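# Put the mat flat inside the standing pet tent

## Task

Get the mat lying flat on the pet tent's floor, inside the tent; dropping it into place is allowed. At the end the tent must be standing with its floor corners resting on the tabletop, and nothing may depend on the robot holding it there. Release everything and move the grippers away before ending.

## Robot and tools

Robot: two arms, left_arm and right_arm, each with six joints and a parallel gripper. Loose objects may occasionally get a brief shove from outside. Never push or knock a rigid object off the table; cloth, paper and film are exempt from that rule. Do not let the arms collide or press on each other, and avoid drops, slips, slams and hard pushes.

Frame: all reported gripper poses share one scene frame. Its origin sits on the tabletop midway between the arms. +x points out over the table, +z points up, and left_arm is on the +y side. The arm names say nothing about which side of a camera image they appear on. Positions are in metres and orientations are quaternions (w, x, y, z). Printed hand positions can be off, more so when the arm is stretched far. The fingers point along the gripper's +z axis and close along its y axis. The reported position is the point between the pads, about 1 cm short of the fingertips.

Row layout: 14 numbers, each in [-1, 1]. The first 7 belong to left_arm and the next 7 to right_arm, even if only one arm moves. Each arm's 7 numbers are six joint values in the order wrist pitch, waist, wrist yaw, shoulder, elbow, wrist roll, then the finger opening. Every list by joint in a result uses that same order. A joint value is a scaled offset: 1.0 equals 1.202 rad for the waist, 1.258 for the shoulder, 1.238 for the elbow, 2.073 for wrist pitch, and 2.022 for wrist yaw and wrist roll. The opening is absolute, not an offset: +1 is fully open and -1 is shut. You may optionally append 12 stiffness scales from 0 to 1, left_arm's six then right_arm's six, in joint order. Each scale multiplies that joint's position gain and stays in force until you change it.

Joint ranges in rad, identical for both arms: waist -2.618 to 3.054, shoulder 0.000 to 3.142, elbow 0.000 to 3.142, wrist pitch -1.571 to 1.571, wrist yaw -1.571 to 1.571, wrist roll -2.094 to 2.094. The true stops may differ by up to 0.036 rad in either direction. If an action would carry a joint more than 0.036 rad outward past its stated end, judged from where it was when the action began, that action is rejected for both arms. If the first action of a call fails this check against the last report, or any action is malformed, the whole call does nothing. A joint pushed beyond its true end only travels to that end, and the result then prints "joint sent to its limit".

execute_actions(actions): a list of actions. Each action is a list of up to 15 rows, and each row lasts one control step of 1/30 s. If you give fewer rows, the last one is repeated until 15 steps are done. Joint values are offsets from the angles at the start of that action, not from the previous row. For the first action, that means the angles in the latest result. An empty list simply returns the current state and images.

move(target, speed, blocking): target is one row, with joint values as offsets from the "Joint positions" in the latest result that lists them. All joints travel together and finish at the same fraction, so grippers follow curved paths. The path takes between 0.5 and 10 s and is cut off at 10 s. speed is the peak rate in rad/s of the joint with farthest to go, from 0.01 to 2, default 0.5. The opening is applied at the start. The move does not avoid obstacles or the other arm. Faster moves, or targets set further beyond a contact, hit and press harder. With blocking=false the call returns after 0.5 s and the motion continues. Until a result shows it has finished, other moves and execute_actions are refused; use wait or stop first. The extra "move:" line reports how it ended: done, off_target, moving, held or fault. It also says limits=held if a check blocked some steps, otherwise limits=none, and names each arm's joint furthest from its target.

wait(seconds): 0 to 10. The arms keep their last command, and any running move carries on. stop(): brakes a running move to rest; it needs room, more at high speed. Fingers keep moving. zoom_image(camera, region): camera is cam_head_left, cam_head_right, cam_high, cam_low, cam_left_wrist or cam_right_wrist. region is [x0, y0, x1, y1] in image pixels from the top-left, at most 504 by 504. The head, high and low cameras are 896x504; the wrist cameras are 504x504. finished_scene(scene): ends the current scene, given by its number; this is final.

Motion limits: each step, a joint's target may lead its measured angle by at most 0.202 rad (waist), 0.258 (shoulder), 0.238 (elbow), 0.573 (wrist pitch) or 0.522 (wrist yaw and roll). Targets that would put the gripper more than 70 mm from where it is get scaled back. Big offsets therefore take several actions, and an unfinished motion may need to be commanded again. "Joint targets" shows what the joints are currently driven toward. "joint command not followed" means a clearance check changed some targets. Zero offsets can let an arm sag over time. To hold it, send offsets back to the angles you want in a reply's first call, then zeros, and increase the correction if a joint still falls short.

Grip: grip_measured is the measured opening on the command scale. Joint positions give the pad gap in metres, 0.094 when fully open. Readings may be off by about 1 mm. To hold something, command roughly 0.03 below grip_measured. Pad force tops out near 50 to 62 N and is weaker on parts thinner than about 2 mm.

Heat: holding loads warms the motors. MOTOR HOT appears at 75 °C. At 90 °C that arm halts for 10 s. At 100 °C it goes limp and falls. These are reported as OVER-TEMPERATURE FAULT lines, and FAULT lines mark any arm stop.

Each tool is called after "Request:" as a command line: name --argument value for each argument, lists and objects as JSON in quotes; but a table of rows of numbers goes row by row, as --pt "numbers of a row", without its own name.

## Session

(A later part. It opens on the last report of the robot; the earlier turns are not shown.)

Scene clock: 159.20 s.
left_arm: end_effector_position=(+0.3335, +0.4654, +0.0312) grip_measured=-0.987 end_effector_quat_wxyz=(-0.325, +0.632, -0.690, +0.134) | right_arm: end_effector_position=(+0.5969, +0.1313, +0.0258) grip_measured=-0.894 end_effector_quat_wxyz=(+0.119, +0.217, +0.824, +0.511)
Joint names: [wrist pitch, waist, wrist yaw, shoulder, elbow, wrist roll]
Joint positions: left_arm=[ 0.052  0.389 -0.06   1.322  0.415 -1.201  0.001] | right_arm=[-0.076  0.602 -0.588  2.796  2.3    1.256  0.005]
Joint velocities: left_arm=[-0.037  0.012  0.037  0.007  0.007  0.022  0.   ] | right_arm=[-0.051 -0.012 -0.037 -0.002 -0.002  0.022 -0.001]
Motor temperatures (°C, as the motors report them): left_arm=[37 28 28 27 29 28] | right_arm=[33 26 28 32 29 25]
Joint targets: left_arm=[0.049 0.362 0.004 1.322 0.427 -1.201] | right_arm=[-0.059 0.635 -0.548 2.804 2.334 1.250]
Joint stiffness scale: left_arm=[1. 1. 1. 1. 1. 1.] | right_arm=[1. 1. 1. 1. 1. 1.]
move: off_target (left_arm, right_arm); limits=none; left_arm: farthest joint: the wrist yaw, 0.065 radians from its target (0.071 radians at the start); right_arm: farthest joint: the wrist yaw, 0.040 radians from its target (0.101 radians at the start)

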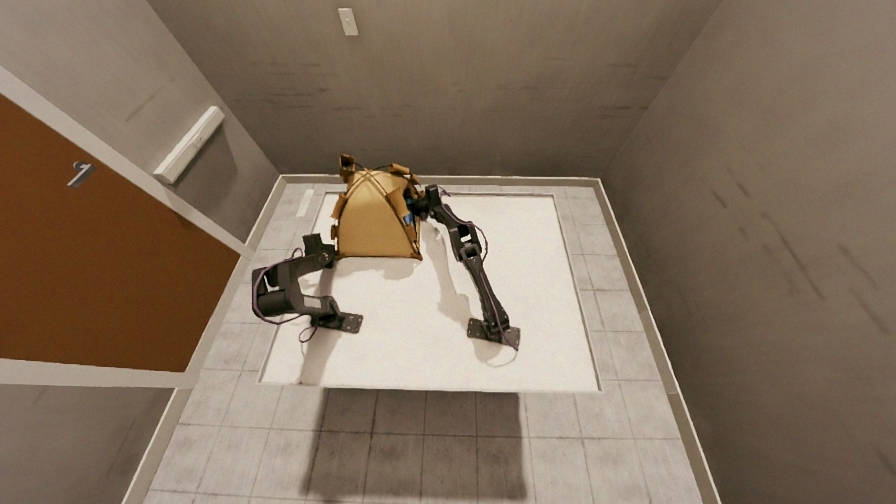

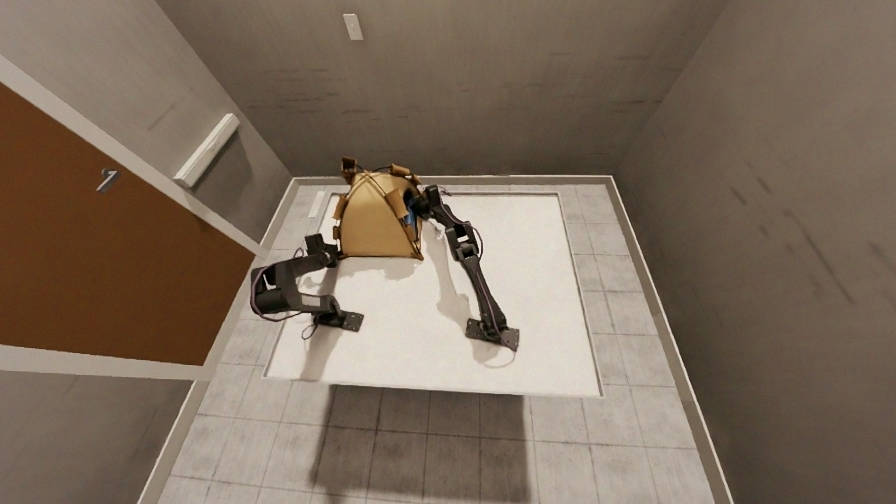

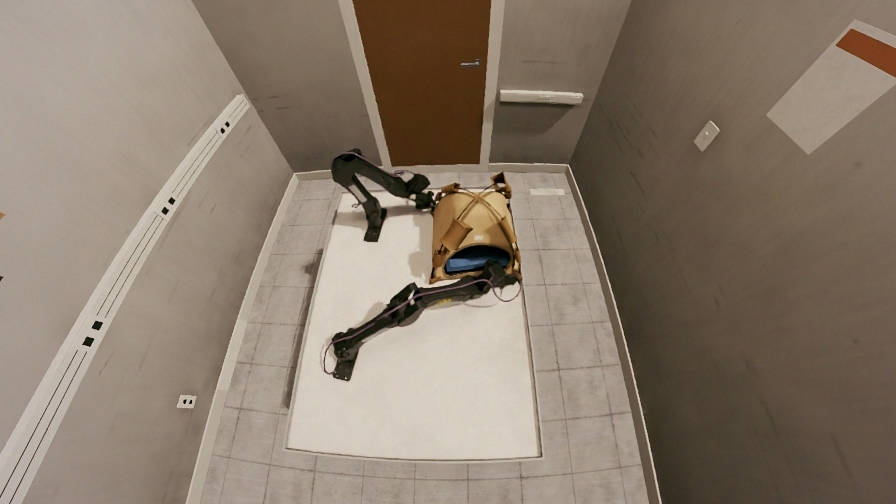

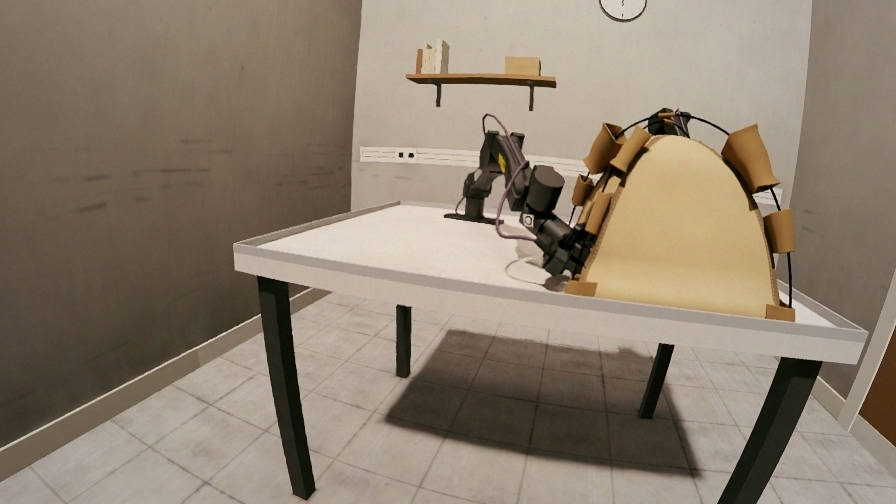

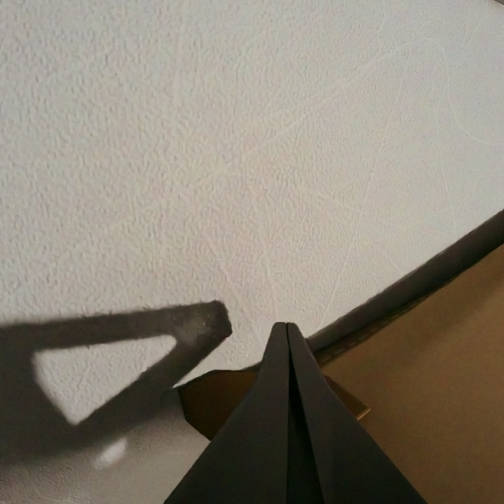

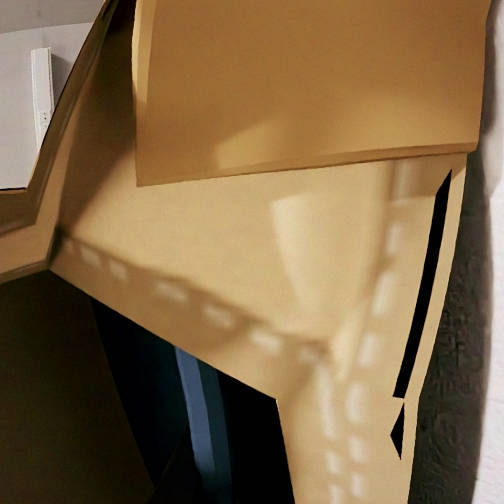

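Request:
move --target '[0,0,0,0,0.01,0,-1,0,0,0,0,0.02,0,-0.6]'

Request:
move --target '[0,0,0,0,0.01,0,-1,0.067,-0.06,-0.03,-0.22,-0.325,0,-0.6]' --speed 0.3

Request:
zoom_image --camera "cam_high" --region '[400,210,540,320]'

Scene clock: 160.57 s.
left_arm: end_effector_position=(+0.3331, +0.4673, +0.0314) grip_measured=-0.987 end_effector_quat_wxyz=(-0.327, +0.634, -0.689, +0.130) | right_arm: end_effector_position=(+0.5970, +0.1308, +0.0255) grip_measured=-0.601 end_effector_quat_wxyz=(+0.119, +0.217, +0.824, +0.510)
Joint names: [wrist pitch, waist, wrist yaw, shoulder, elbow, wrist roll]
Joint positions: left_arm=[ 0.053  0.39  -0.068  1.322  0.415 -1.201  0.001] | right_arm=[-0.077  0.602 -0.589  2.796  2.3    1.256  0.019]
Joint velocities: left_arm=[-0.022 -0.002  0.051  0.007 -0.002 -0.037  0.   ] | right_arm=[-0.066  0.017 -0.022 -0.012 -0.017 -0.007  0.001]
Motor temperatures (°C, as the motors report them): left_arm=[37 28 28 27 29 28] | right_arm=[33 26 28 32 29 25]
Joint targets: left_arm=[0.052 0.389 -0.060 1.322 0.427 -1.201] | right_arm=[-0.076 0.602 -0.588 2.796 2.324 1.256]
Joint stiffness scale: left_arm=[1. 1. 1. 1. 1. 1.] | right_arm=[1. 1. 1. 1. 1. 1.]
move: off_target (right_arm); limits=none; left_arm: farthest joint: the elbow, 0.012 radians from its target (0.012 radians at the start); right_arm: farthest joint: the elbow, 0.025 radians from its target (0.025 radians at the start)

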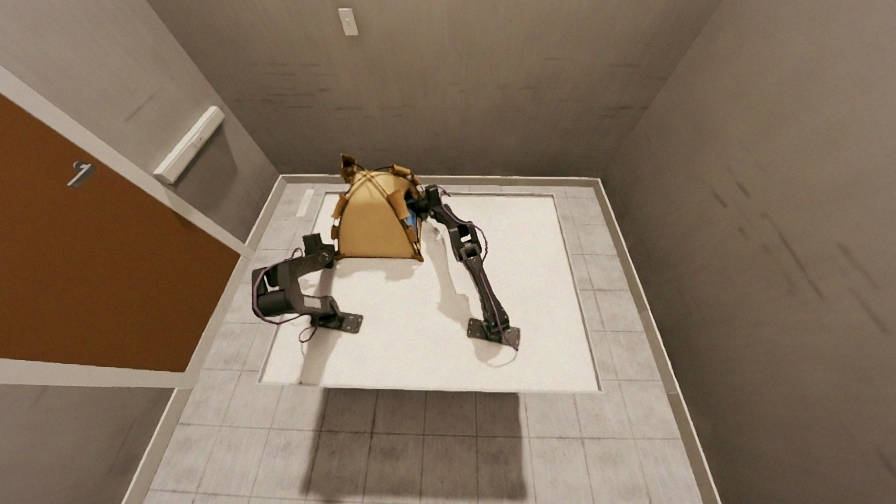

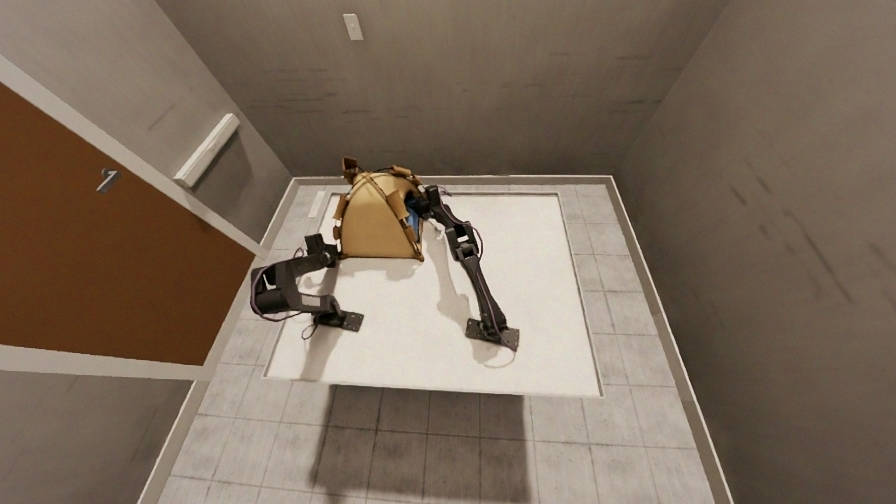

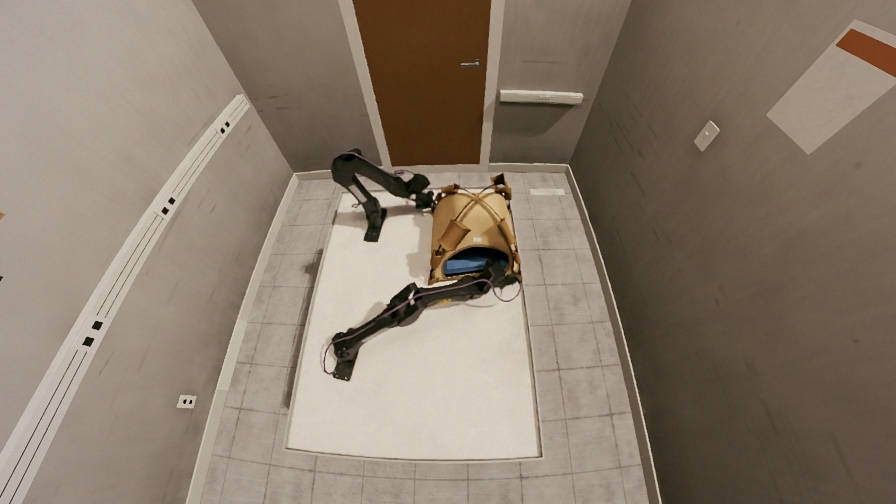

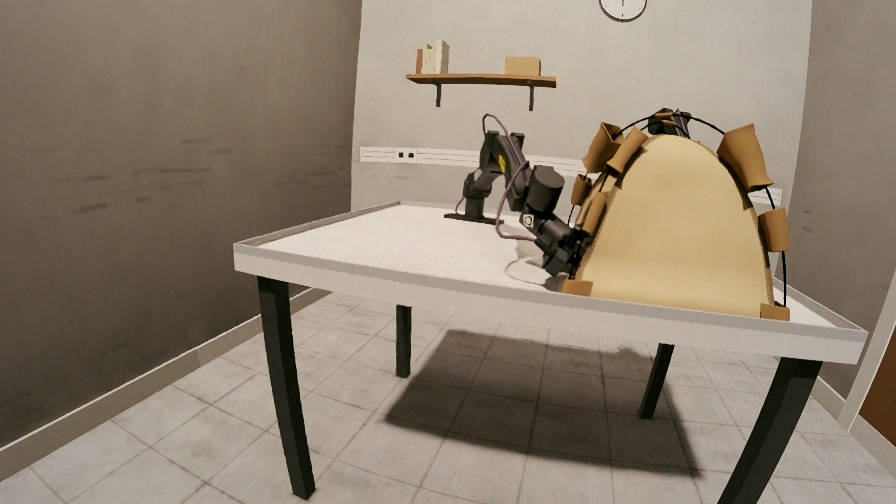

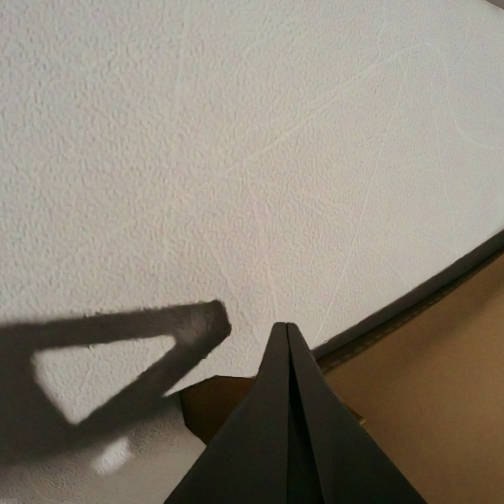

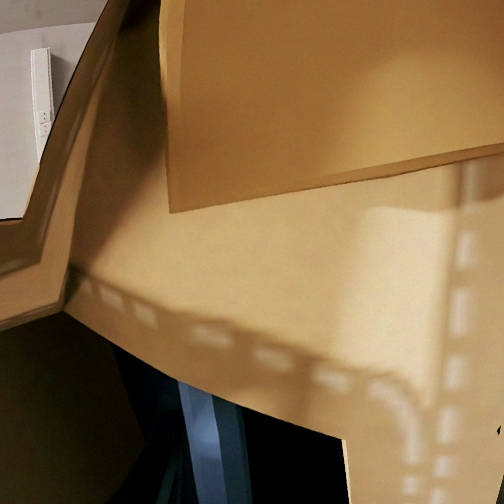

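Scene clock: 162.37 s.
left_arm: end_effector_position=(+0.3330, +0.4680, +0.0316) grip_measured=-0.987 end_effector_quat_wxyz=(-0.328, +0.634, -0.688, +0.129) | right_arm: end_effector_position=(+0.5713, +0.0811, +0.0431) grip_measured=-0.601 end_effector_quat_wxyz=(+0.107, +0.239, +0.820, +0.508)
Joint names: [wrist pitch, waist, wrist yaw, shoulder, elbow, wrist roll]
Joint positions: left_arm=[ 0.054  0.39  -0.073  1.322  0.415 -1.201  0.001] | right_arm=[ 0.038  0.537 -0.635  2.554  1.908  1.256  0.019]
Joint velocities: left_arm=[-0.051 -0.007  0.007 -0.032 -0.012  0.007  0.001] | right_arm=[ 0.022  0.007 -0.007  0.002  0.007 -0.007  0.   ]
Motor temperatures (°C, as the motors report them): left_arm=[37 28 28 27 29 28] | right_arm=[33 26 28 32 28 25]
Joint targets: left_arm=[0.052 0.390 -0.068 1.322 0.427 -1.201] | right_arm=[0.062 0.529 -0.649 2.519 1.897 1.256]
Joint stiffness scale: left_arm=[1. 1. 1. 1. 1. 1.] | right_arm=[1. 1. 1. 1. 1. 1.]
move: off_target (right_arm); limits=none; left_arm: farthest joint: the elbow, 0.012 radians from its target (0.012 radians at the start); right_arm: farthest joint: the shoulder, 0.035 radians from its target (0.277 radians at the start)

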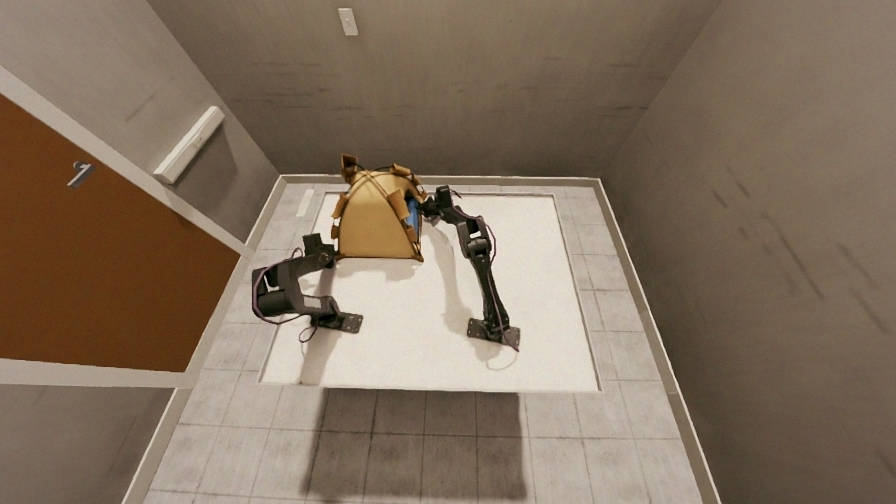

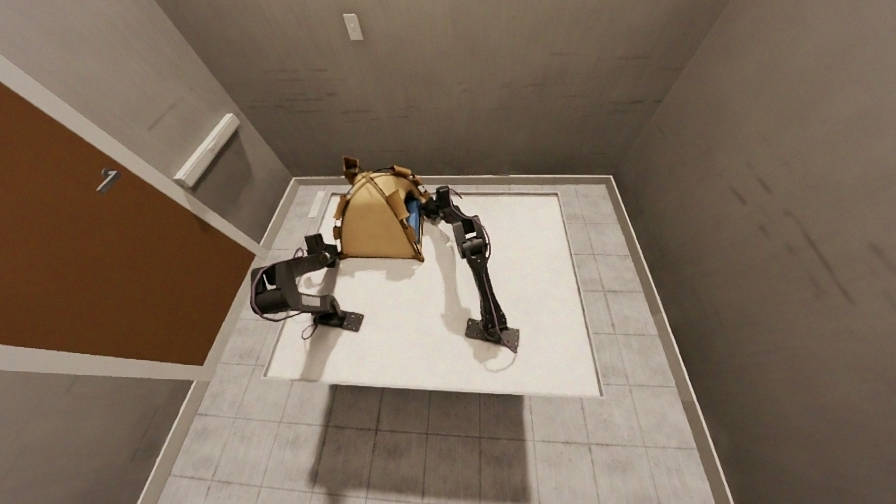

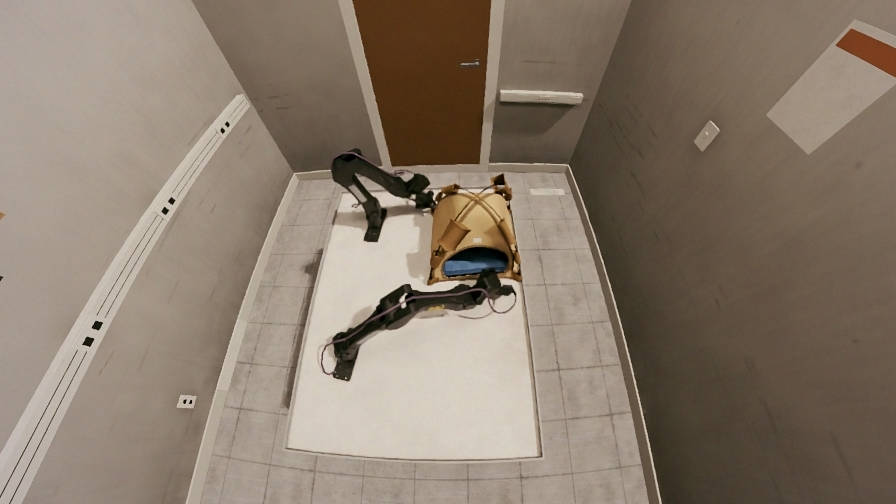

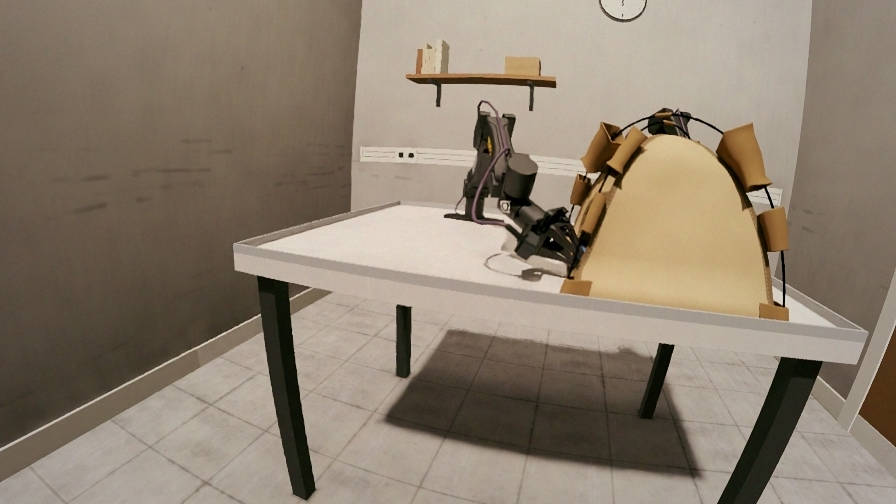

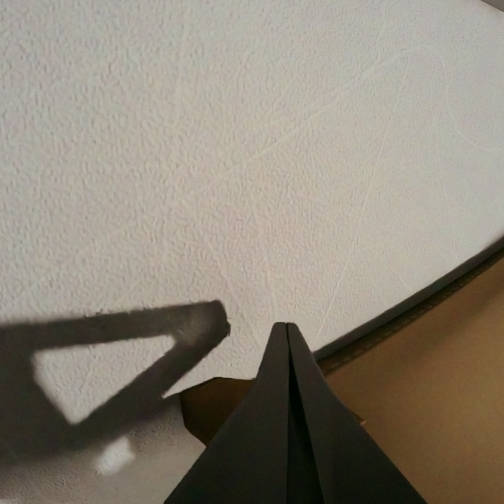

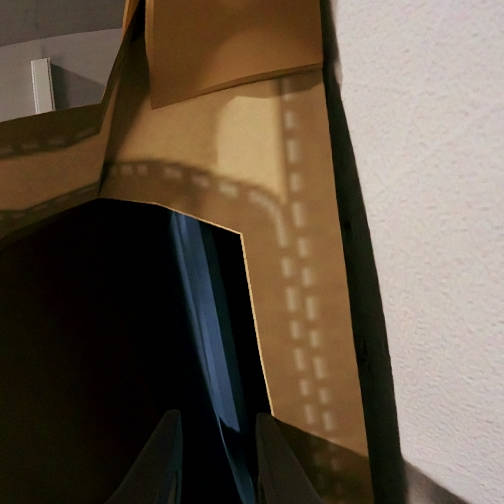

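Region (400, 210, 540, 320) of cam_high's 896x504 image, scaled by 3.600, with more detail than that image has; it fills the top 396 rows of this view, and the rest is white.

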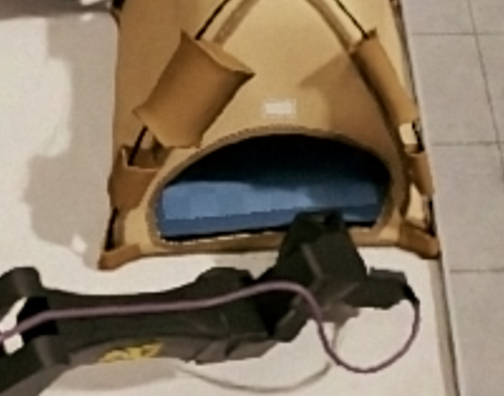

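Still on the fingertip; pull out more with waist.

Request:
move --target '[0,0,0,0,0.01,0,-1,0,-0.06,0,-0.01,0,0,-0.6]' --speed 0.15

Request:
move --target '[0,0.1,0,-0.25,0.01,0,-1,0.2,-0.1,-0.2,-0.3,-0.4,0,-0.6]' --speed 0.5

Request:
zoom_image --camera "cam_high" --region '[400,210,540,320]'

Scene clock: 163.63 s.
left_arm: end_effector_position=(+0.3331, +0.4682, +0.0317) grip_measured=-0.987 end_effector_quat_wxyz=(-0.329, +0.634, -0.688, +0.128) | right_arm: end_effector_position=(+0.5929, +0.0393, +0.0432) grip_measured=-0.601 end_effector_quat_wxyz=(+0.125, +0.268, +0.811, +0.505)
Joint names: [wrist pitch, waist, wrist yaw, shoulder, elbow, wrist roll]
Joint positions: left_arm=[ 0.054  0.39  -0.073  1.322  0.415 -1.201  0.001] | right_arm=[ 0.039  0.466 -0.635  2.554  1.908  1.256  0.019]
Joint velocities: left_arm=[ 0.051 -0.032  0.022  0.012 -0.007  0.007  0.001] | right_arm=[-0.037 -0.007 -0.022  0.017  0.002 -0.066 -0.001]
Motor temperatures (°C, as the motors report them): left_arm=[37 28 28 27 29 28] | right_arm=[33 26 28 32 28 25]
Joint targets: left_arm=[0.054 0.390 -0.073 1.322 0.427 -1.201] | right_arm=[0.038 0.465 -0.635 2.542 1.908 1.256]
Joint stiffness scale: left_arm=[1. 1. 1. 1. 1. 1.] | right_arm=[1. 1. 1. 1. 1. 1.]
move: done; limits=none; left_arm: farthest joint: the elbow, 0.012 radians from its target (0.012 radians at the start); right_arm: farthest joint: the shoulder, 0.013 radians from its target (0.013 radians at the start)

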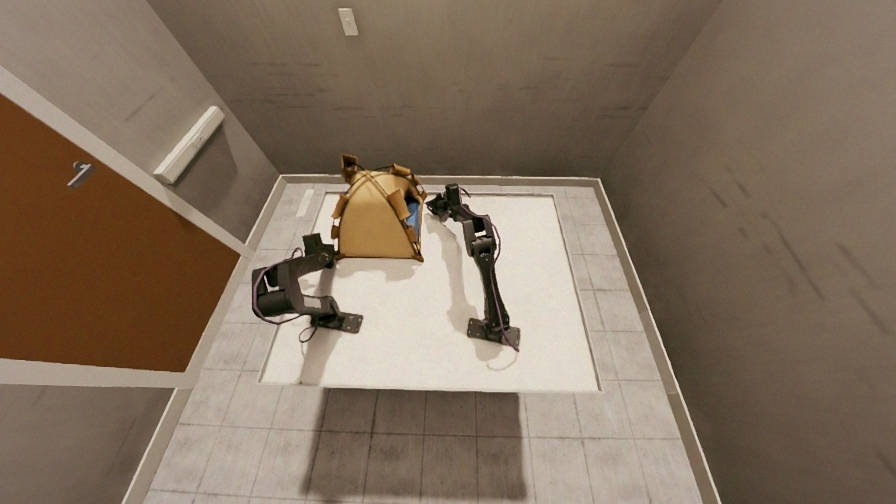

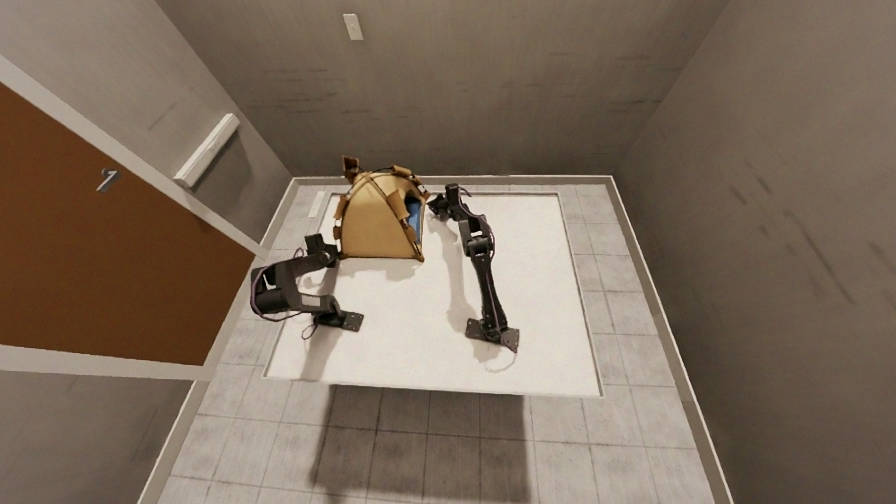

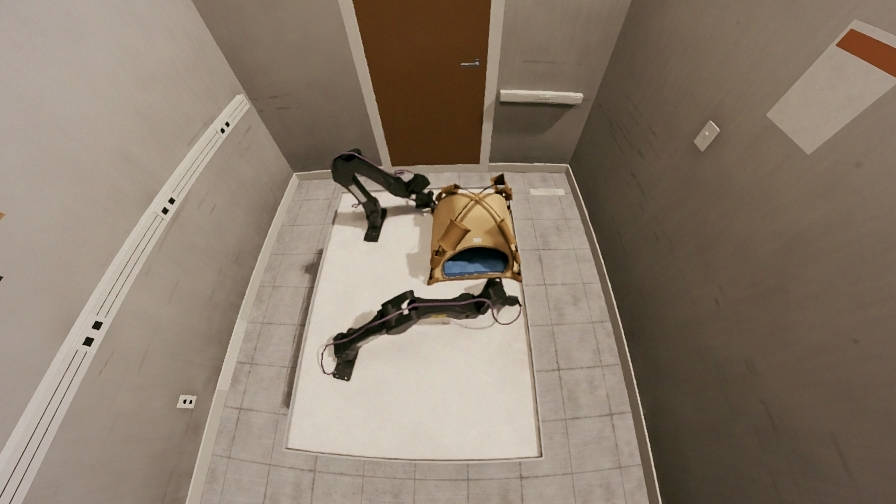

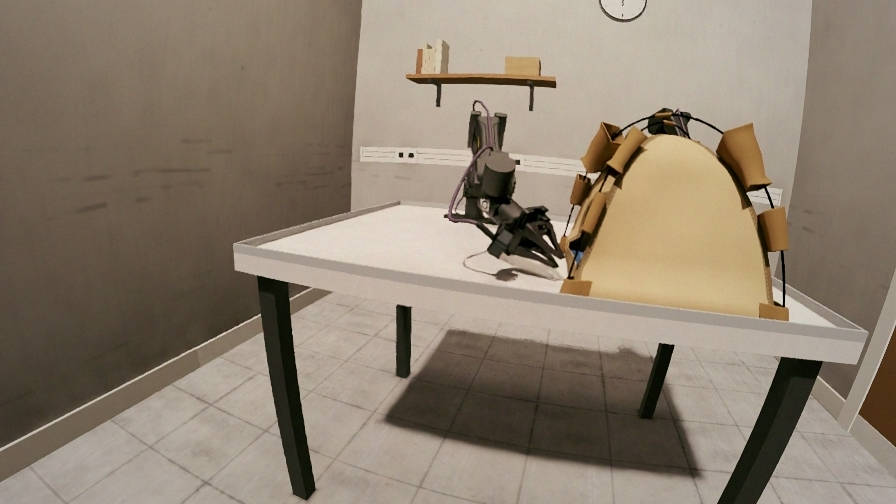

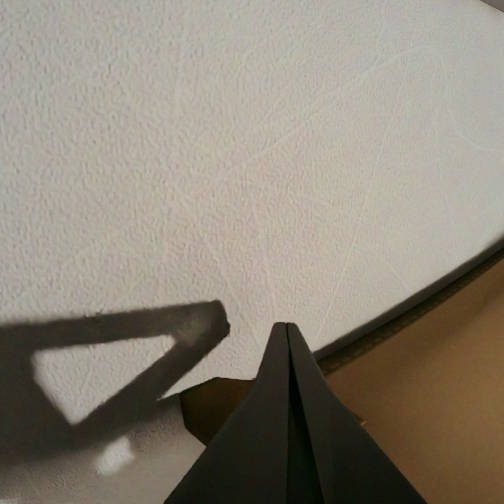

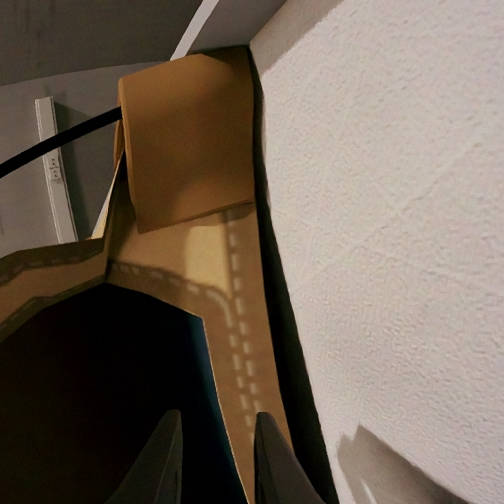

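Scene clock: 165.37 s.
left_arm: end_effector_position=(+0.3336, +0.5058, +0.1231) grip_measured=-0.987 end_effector_quat_wxyz=(-0.460, +0.630, -0.603, +0.167) | right_arm: end_effector_position=(+0.5136, -0.0001, +0.1466) grip_measured=-0.601 end_effector_quat_wxyz=(+0.118, +0.130, +0.756, +0.631)
Joint names: [wrist pitch, waist, wrist yaw, shoulder, elbow, wrist roll]
Joint positions: left_arm=[ 0.063  0.5   -0.073  1.028  0.415 -1.201  0.001] | right_arm=[ 0.432  0.352 -1.026  2.205  1.426  1.257  0.019]
Joint velocities: left_arm=[-0.11   0.012  0.007  0.002 -0.007  0.007  0.   ] | right_arm=[-0.037 -0.002 -0.007  0.027  0.022  0.022 -0.001]
Motor temperatures (°C, as the motors report them): left_arm=[37 28 28 27 29 28] | right_arm=[33 26 28 32 28 25]
Joint targets: left_arm=[0.054 0.510 -0.073 1.007 0.427 -1.201] | right_arm=[0.454 0.345 -1.039 2.177 1.413 1.256]
Joint stiffness scale: left_arm=[1. 1. 1. 1. 1. 1.] | right_arm=[1. 1. 1. 1. 1. 1.]
move: off_target (right_arm); limits=none; left_arm: farthest joint: the shoulder, 0.020 radians from its target (0.314 radians at the start); right_arm: farthest joint: the shoulder, 0.028 radians from its target (0.378 radians at the start)

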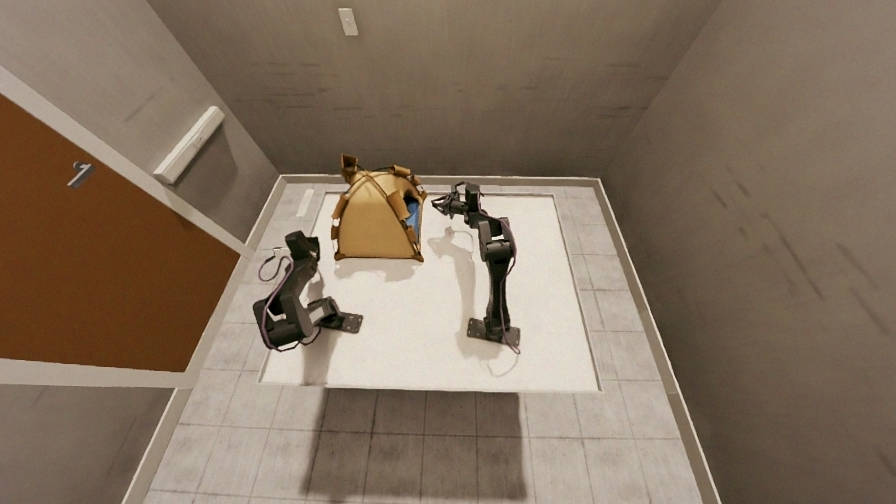

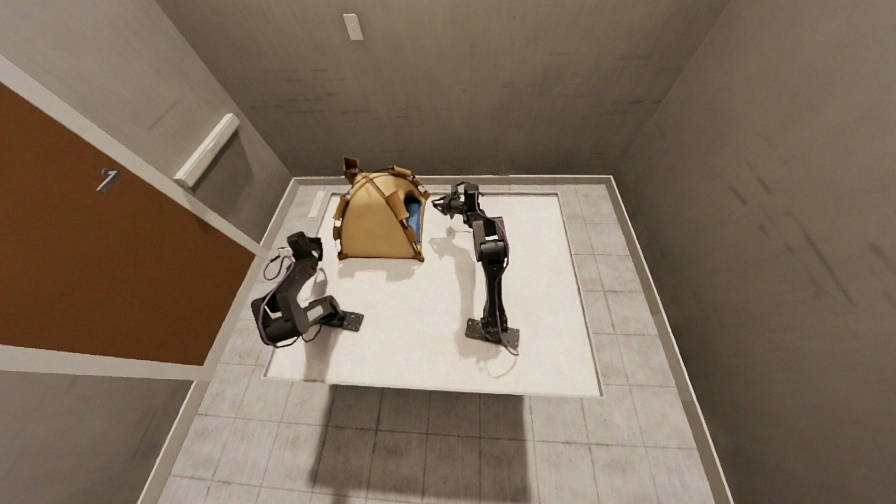

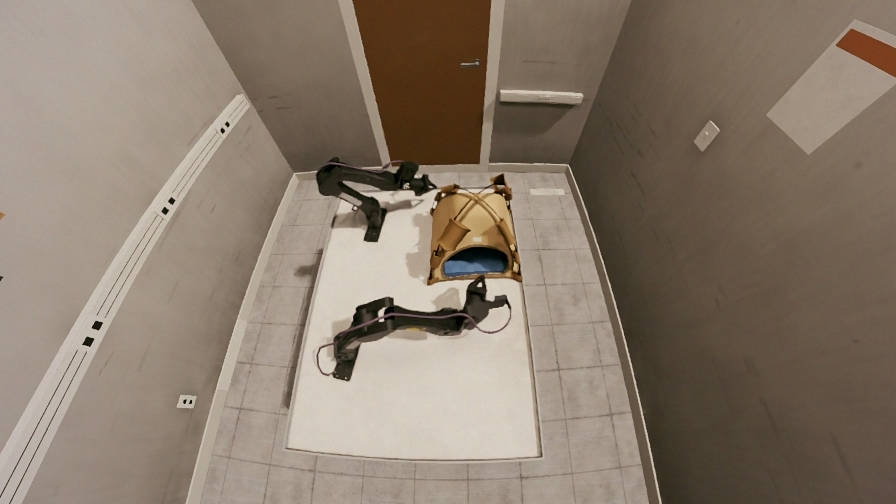

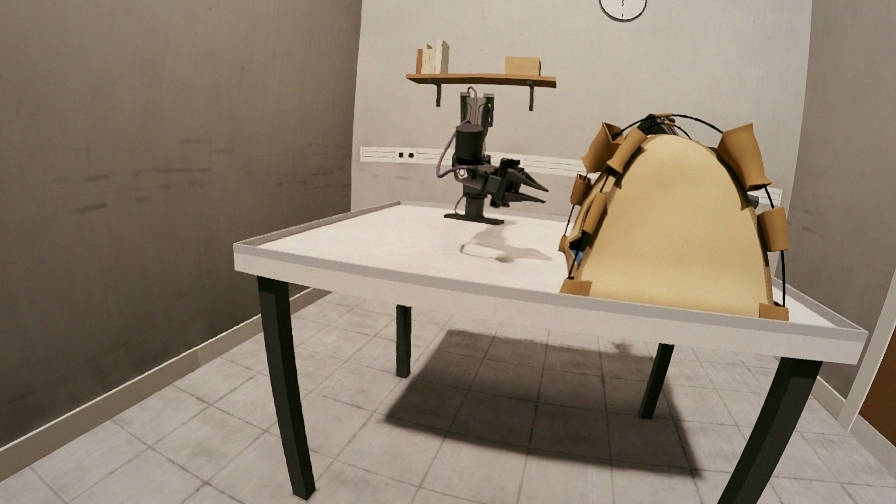

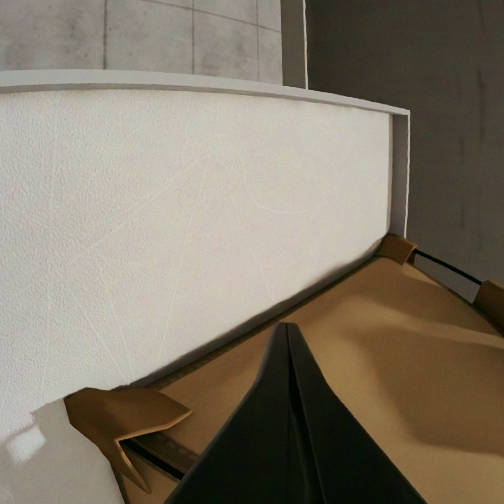

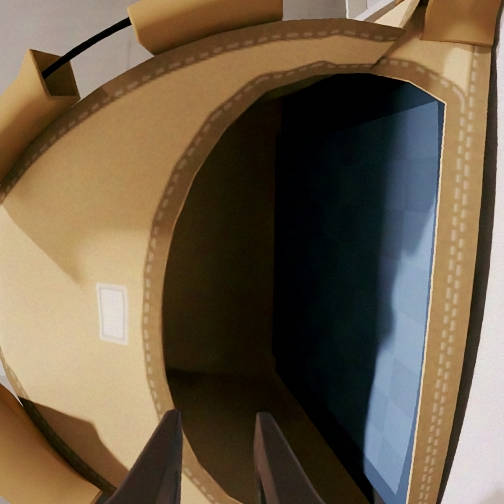

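Region (400, 210, 540, 320) of cam_high's 896x504 image, scaled by 3.600, with more detail than that image has; it fills the top 396 rows of this view, and the rest is white.

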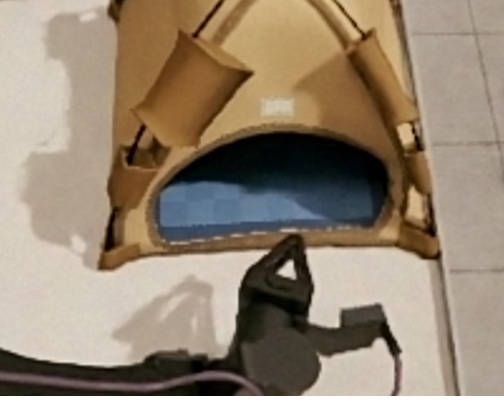

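Request:
zoom_image --camera "cam_low" --region '[540,210,640,310]'

Request:
zoom_image --camera "cam_head_right" --region '[380,180,460,270]'

Region (540, 210, 640, 310) of cam_low's 896x504 image, scaled by 5.040, with more detail than that image has.

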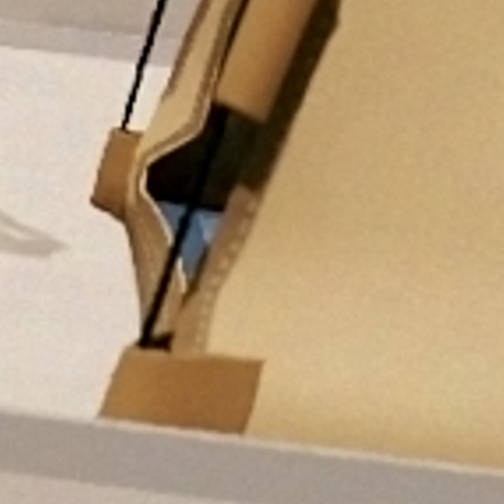

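Region (380, 180, 460, 270) of cam_head_right's 896x504 image, scaled by 5.600, with more detail than that image has.

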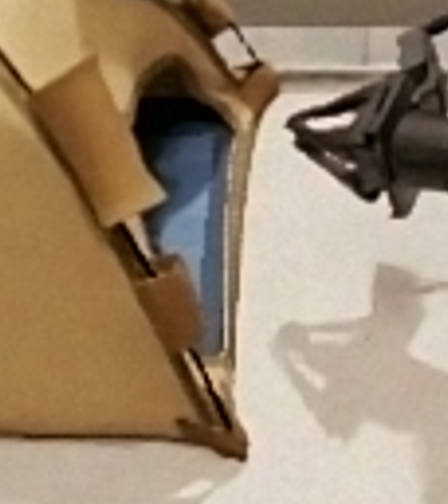

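Looks flat. Retract.

Request:
move --target '[0,0.1,0,-0.3,0,0,-1,0,-0.25,0.2,-0.4,-0.3,0,-0.6]' --speed 0.6

Request:
finished_scene --scene 1

Scene clock: 167.97 s.
left_arm: end_effector_position=(+0.2990, +0.5288, +0.2338) grip_measured=-0.987 end_effector_quat_wxyz=(+0.608, -0.588, +0.494, -0.199) | right_arm: end_effector_position=(+0.5095, -0.2028, +0.2291) grip_measured=-0.601 end_effector_quat_wxyz=(+0.371, +0.330, +0.695, +0.519)
Joint names: [wrist pitch, waist, wrist yaw, shoulder, elbow, wrist roll]
Joint positions: left_arm=[ 0.075  0.61  -0.073  0.672  0.415 -1.201  0.001] | right_arm=[ 0.424  0.053 -0.629  1.724  1.07   1.257  0.019]
Joint velocities: left_arm=[ 0.022  0.012 -0.007 -0.012  0.007  0.066 -0.   ] | right_arm=[-0.066  0.017  0.007 -0.007 -0.002  0.022 -0.001]
Motor temperatures (°C, as the motors report them): left_arm=[37 28 28 27 29 28] | right_arm=[33 26 28 32 28 25]
Joint targets: left_arm=[0.063 0.620 -0.073 0.650 0.415 -1.201] | right_arm=[0.432 0.051 -0.622 1.702 1.055 1.256]
Joint stiffness scale: left_arm=[1. 1. 1. 1. 1. 1.] | right_arm=[1. 1. 1. 1. 1. 1.]
move: off_target (left_arm, right_arm); limits=none; left_arm: farthest joint: the shoulder, 0.021 radians from its target (0.377 radians at the start); right_arm: farthest joint: the shoulder, 0.022 radians from its target (0.503 radians at the start)

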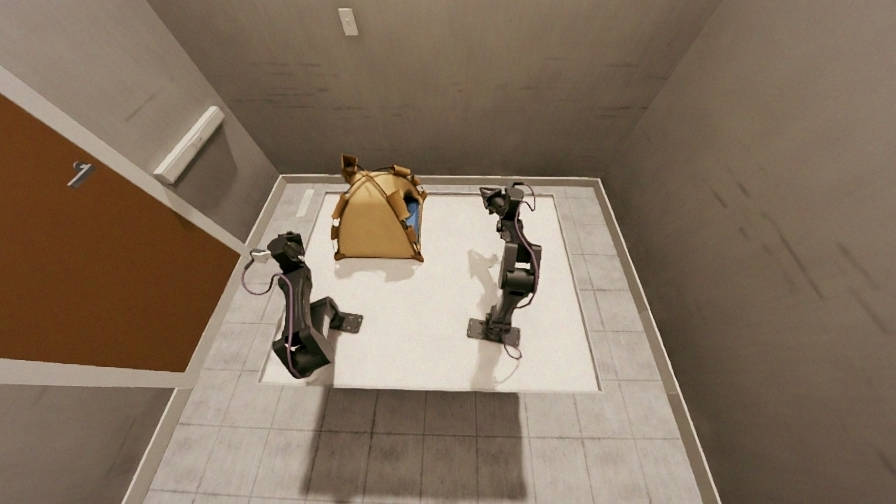

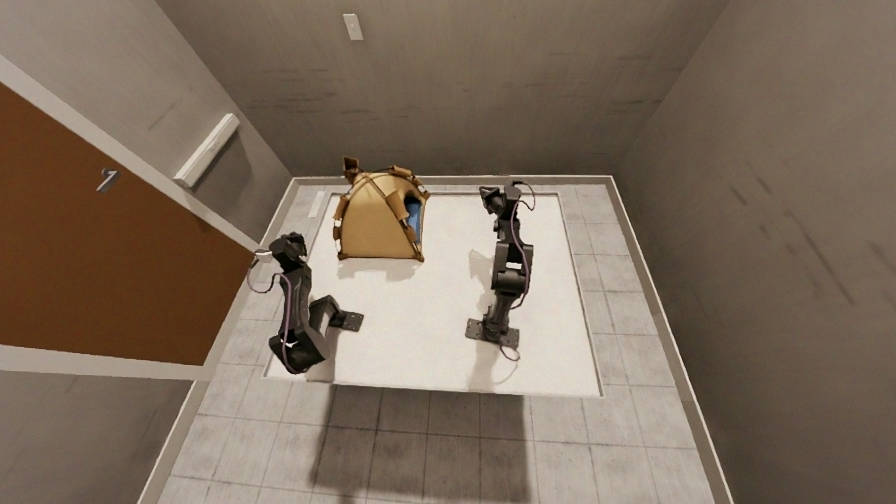

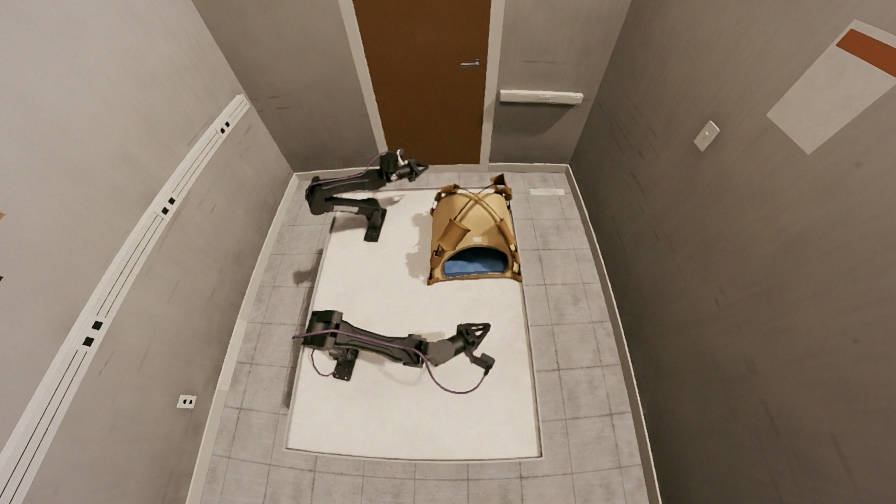

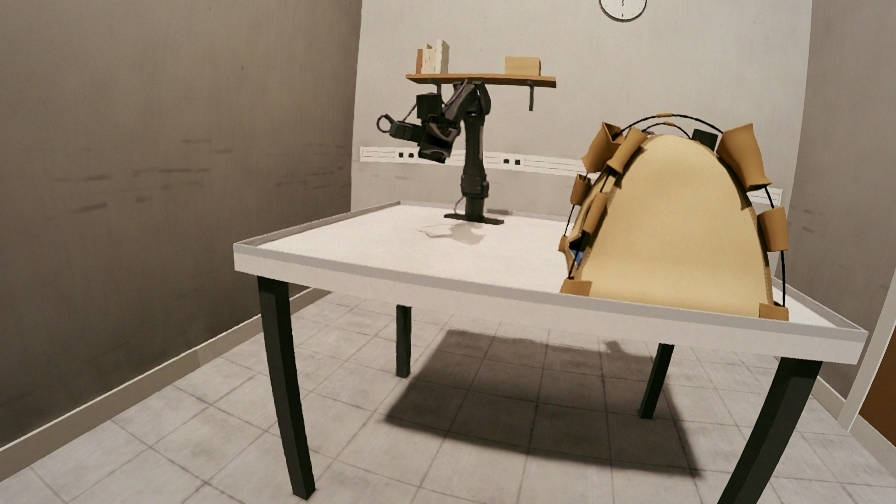

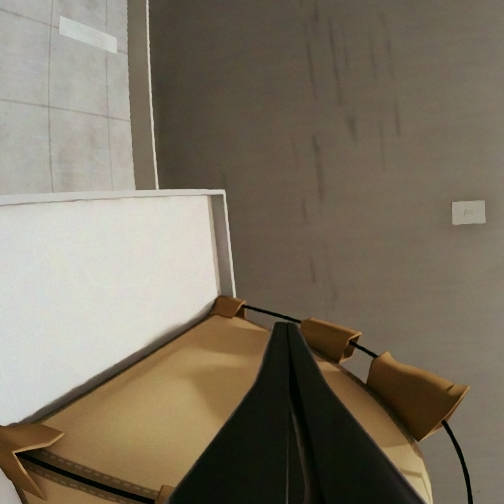

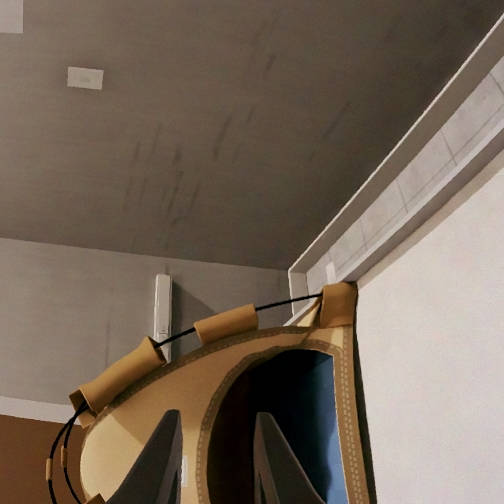

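The scene is finished: the task was done.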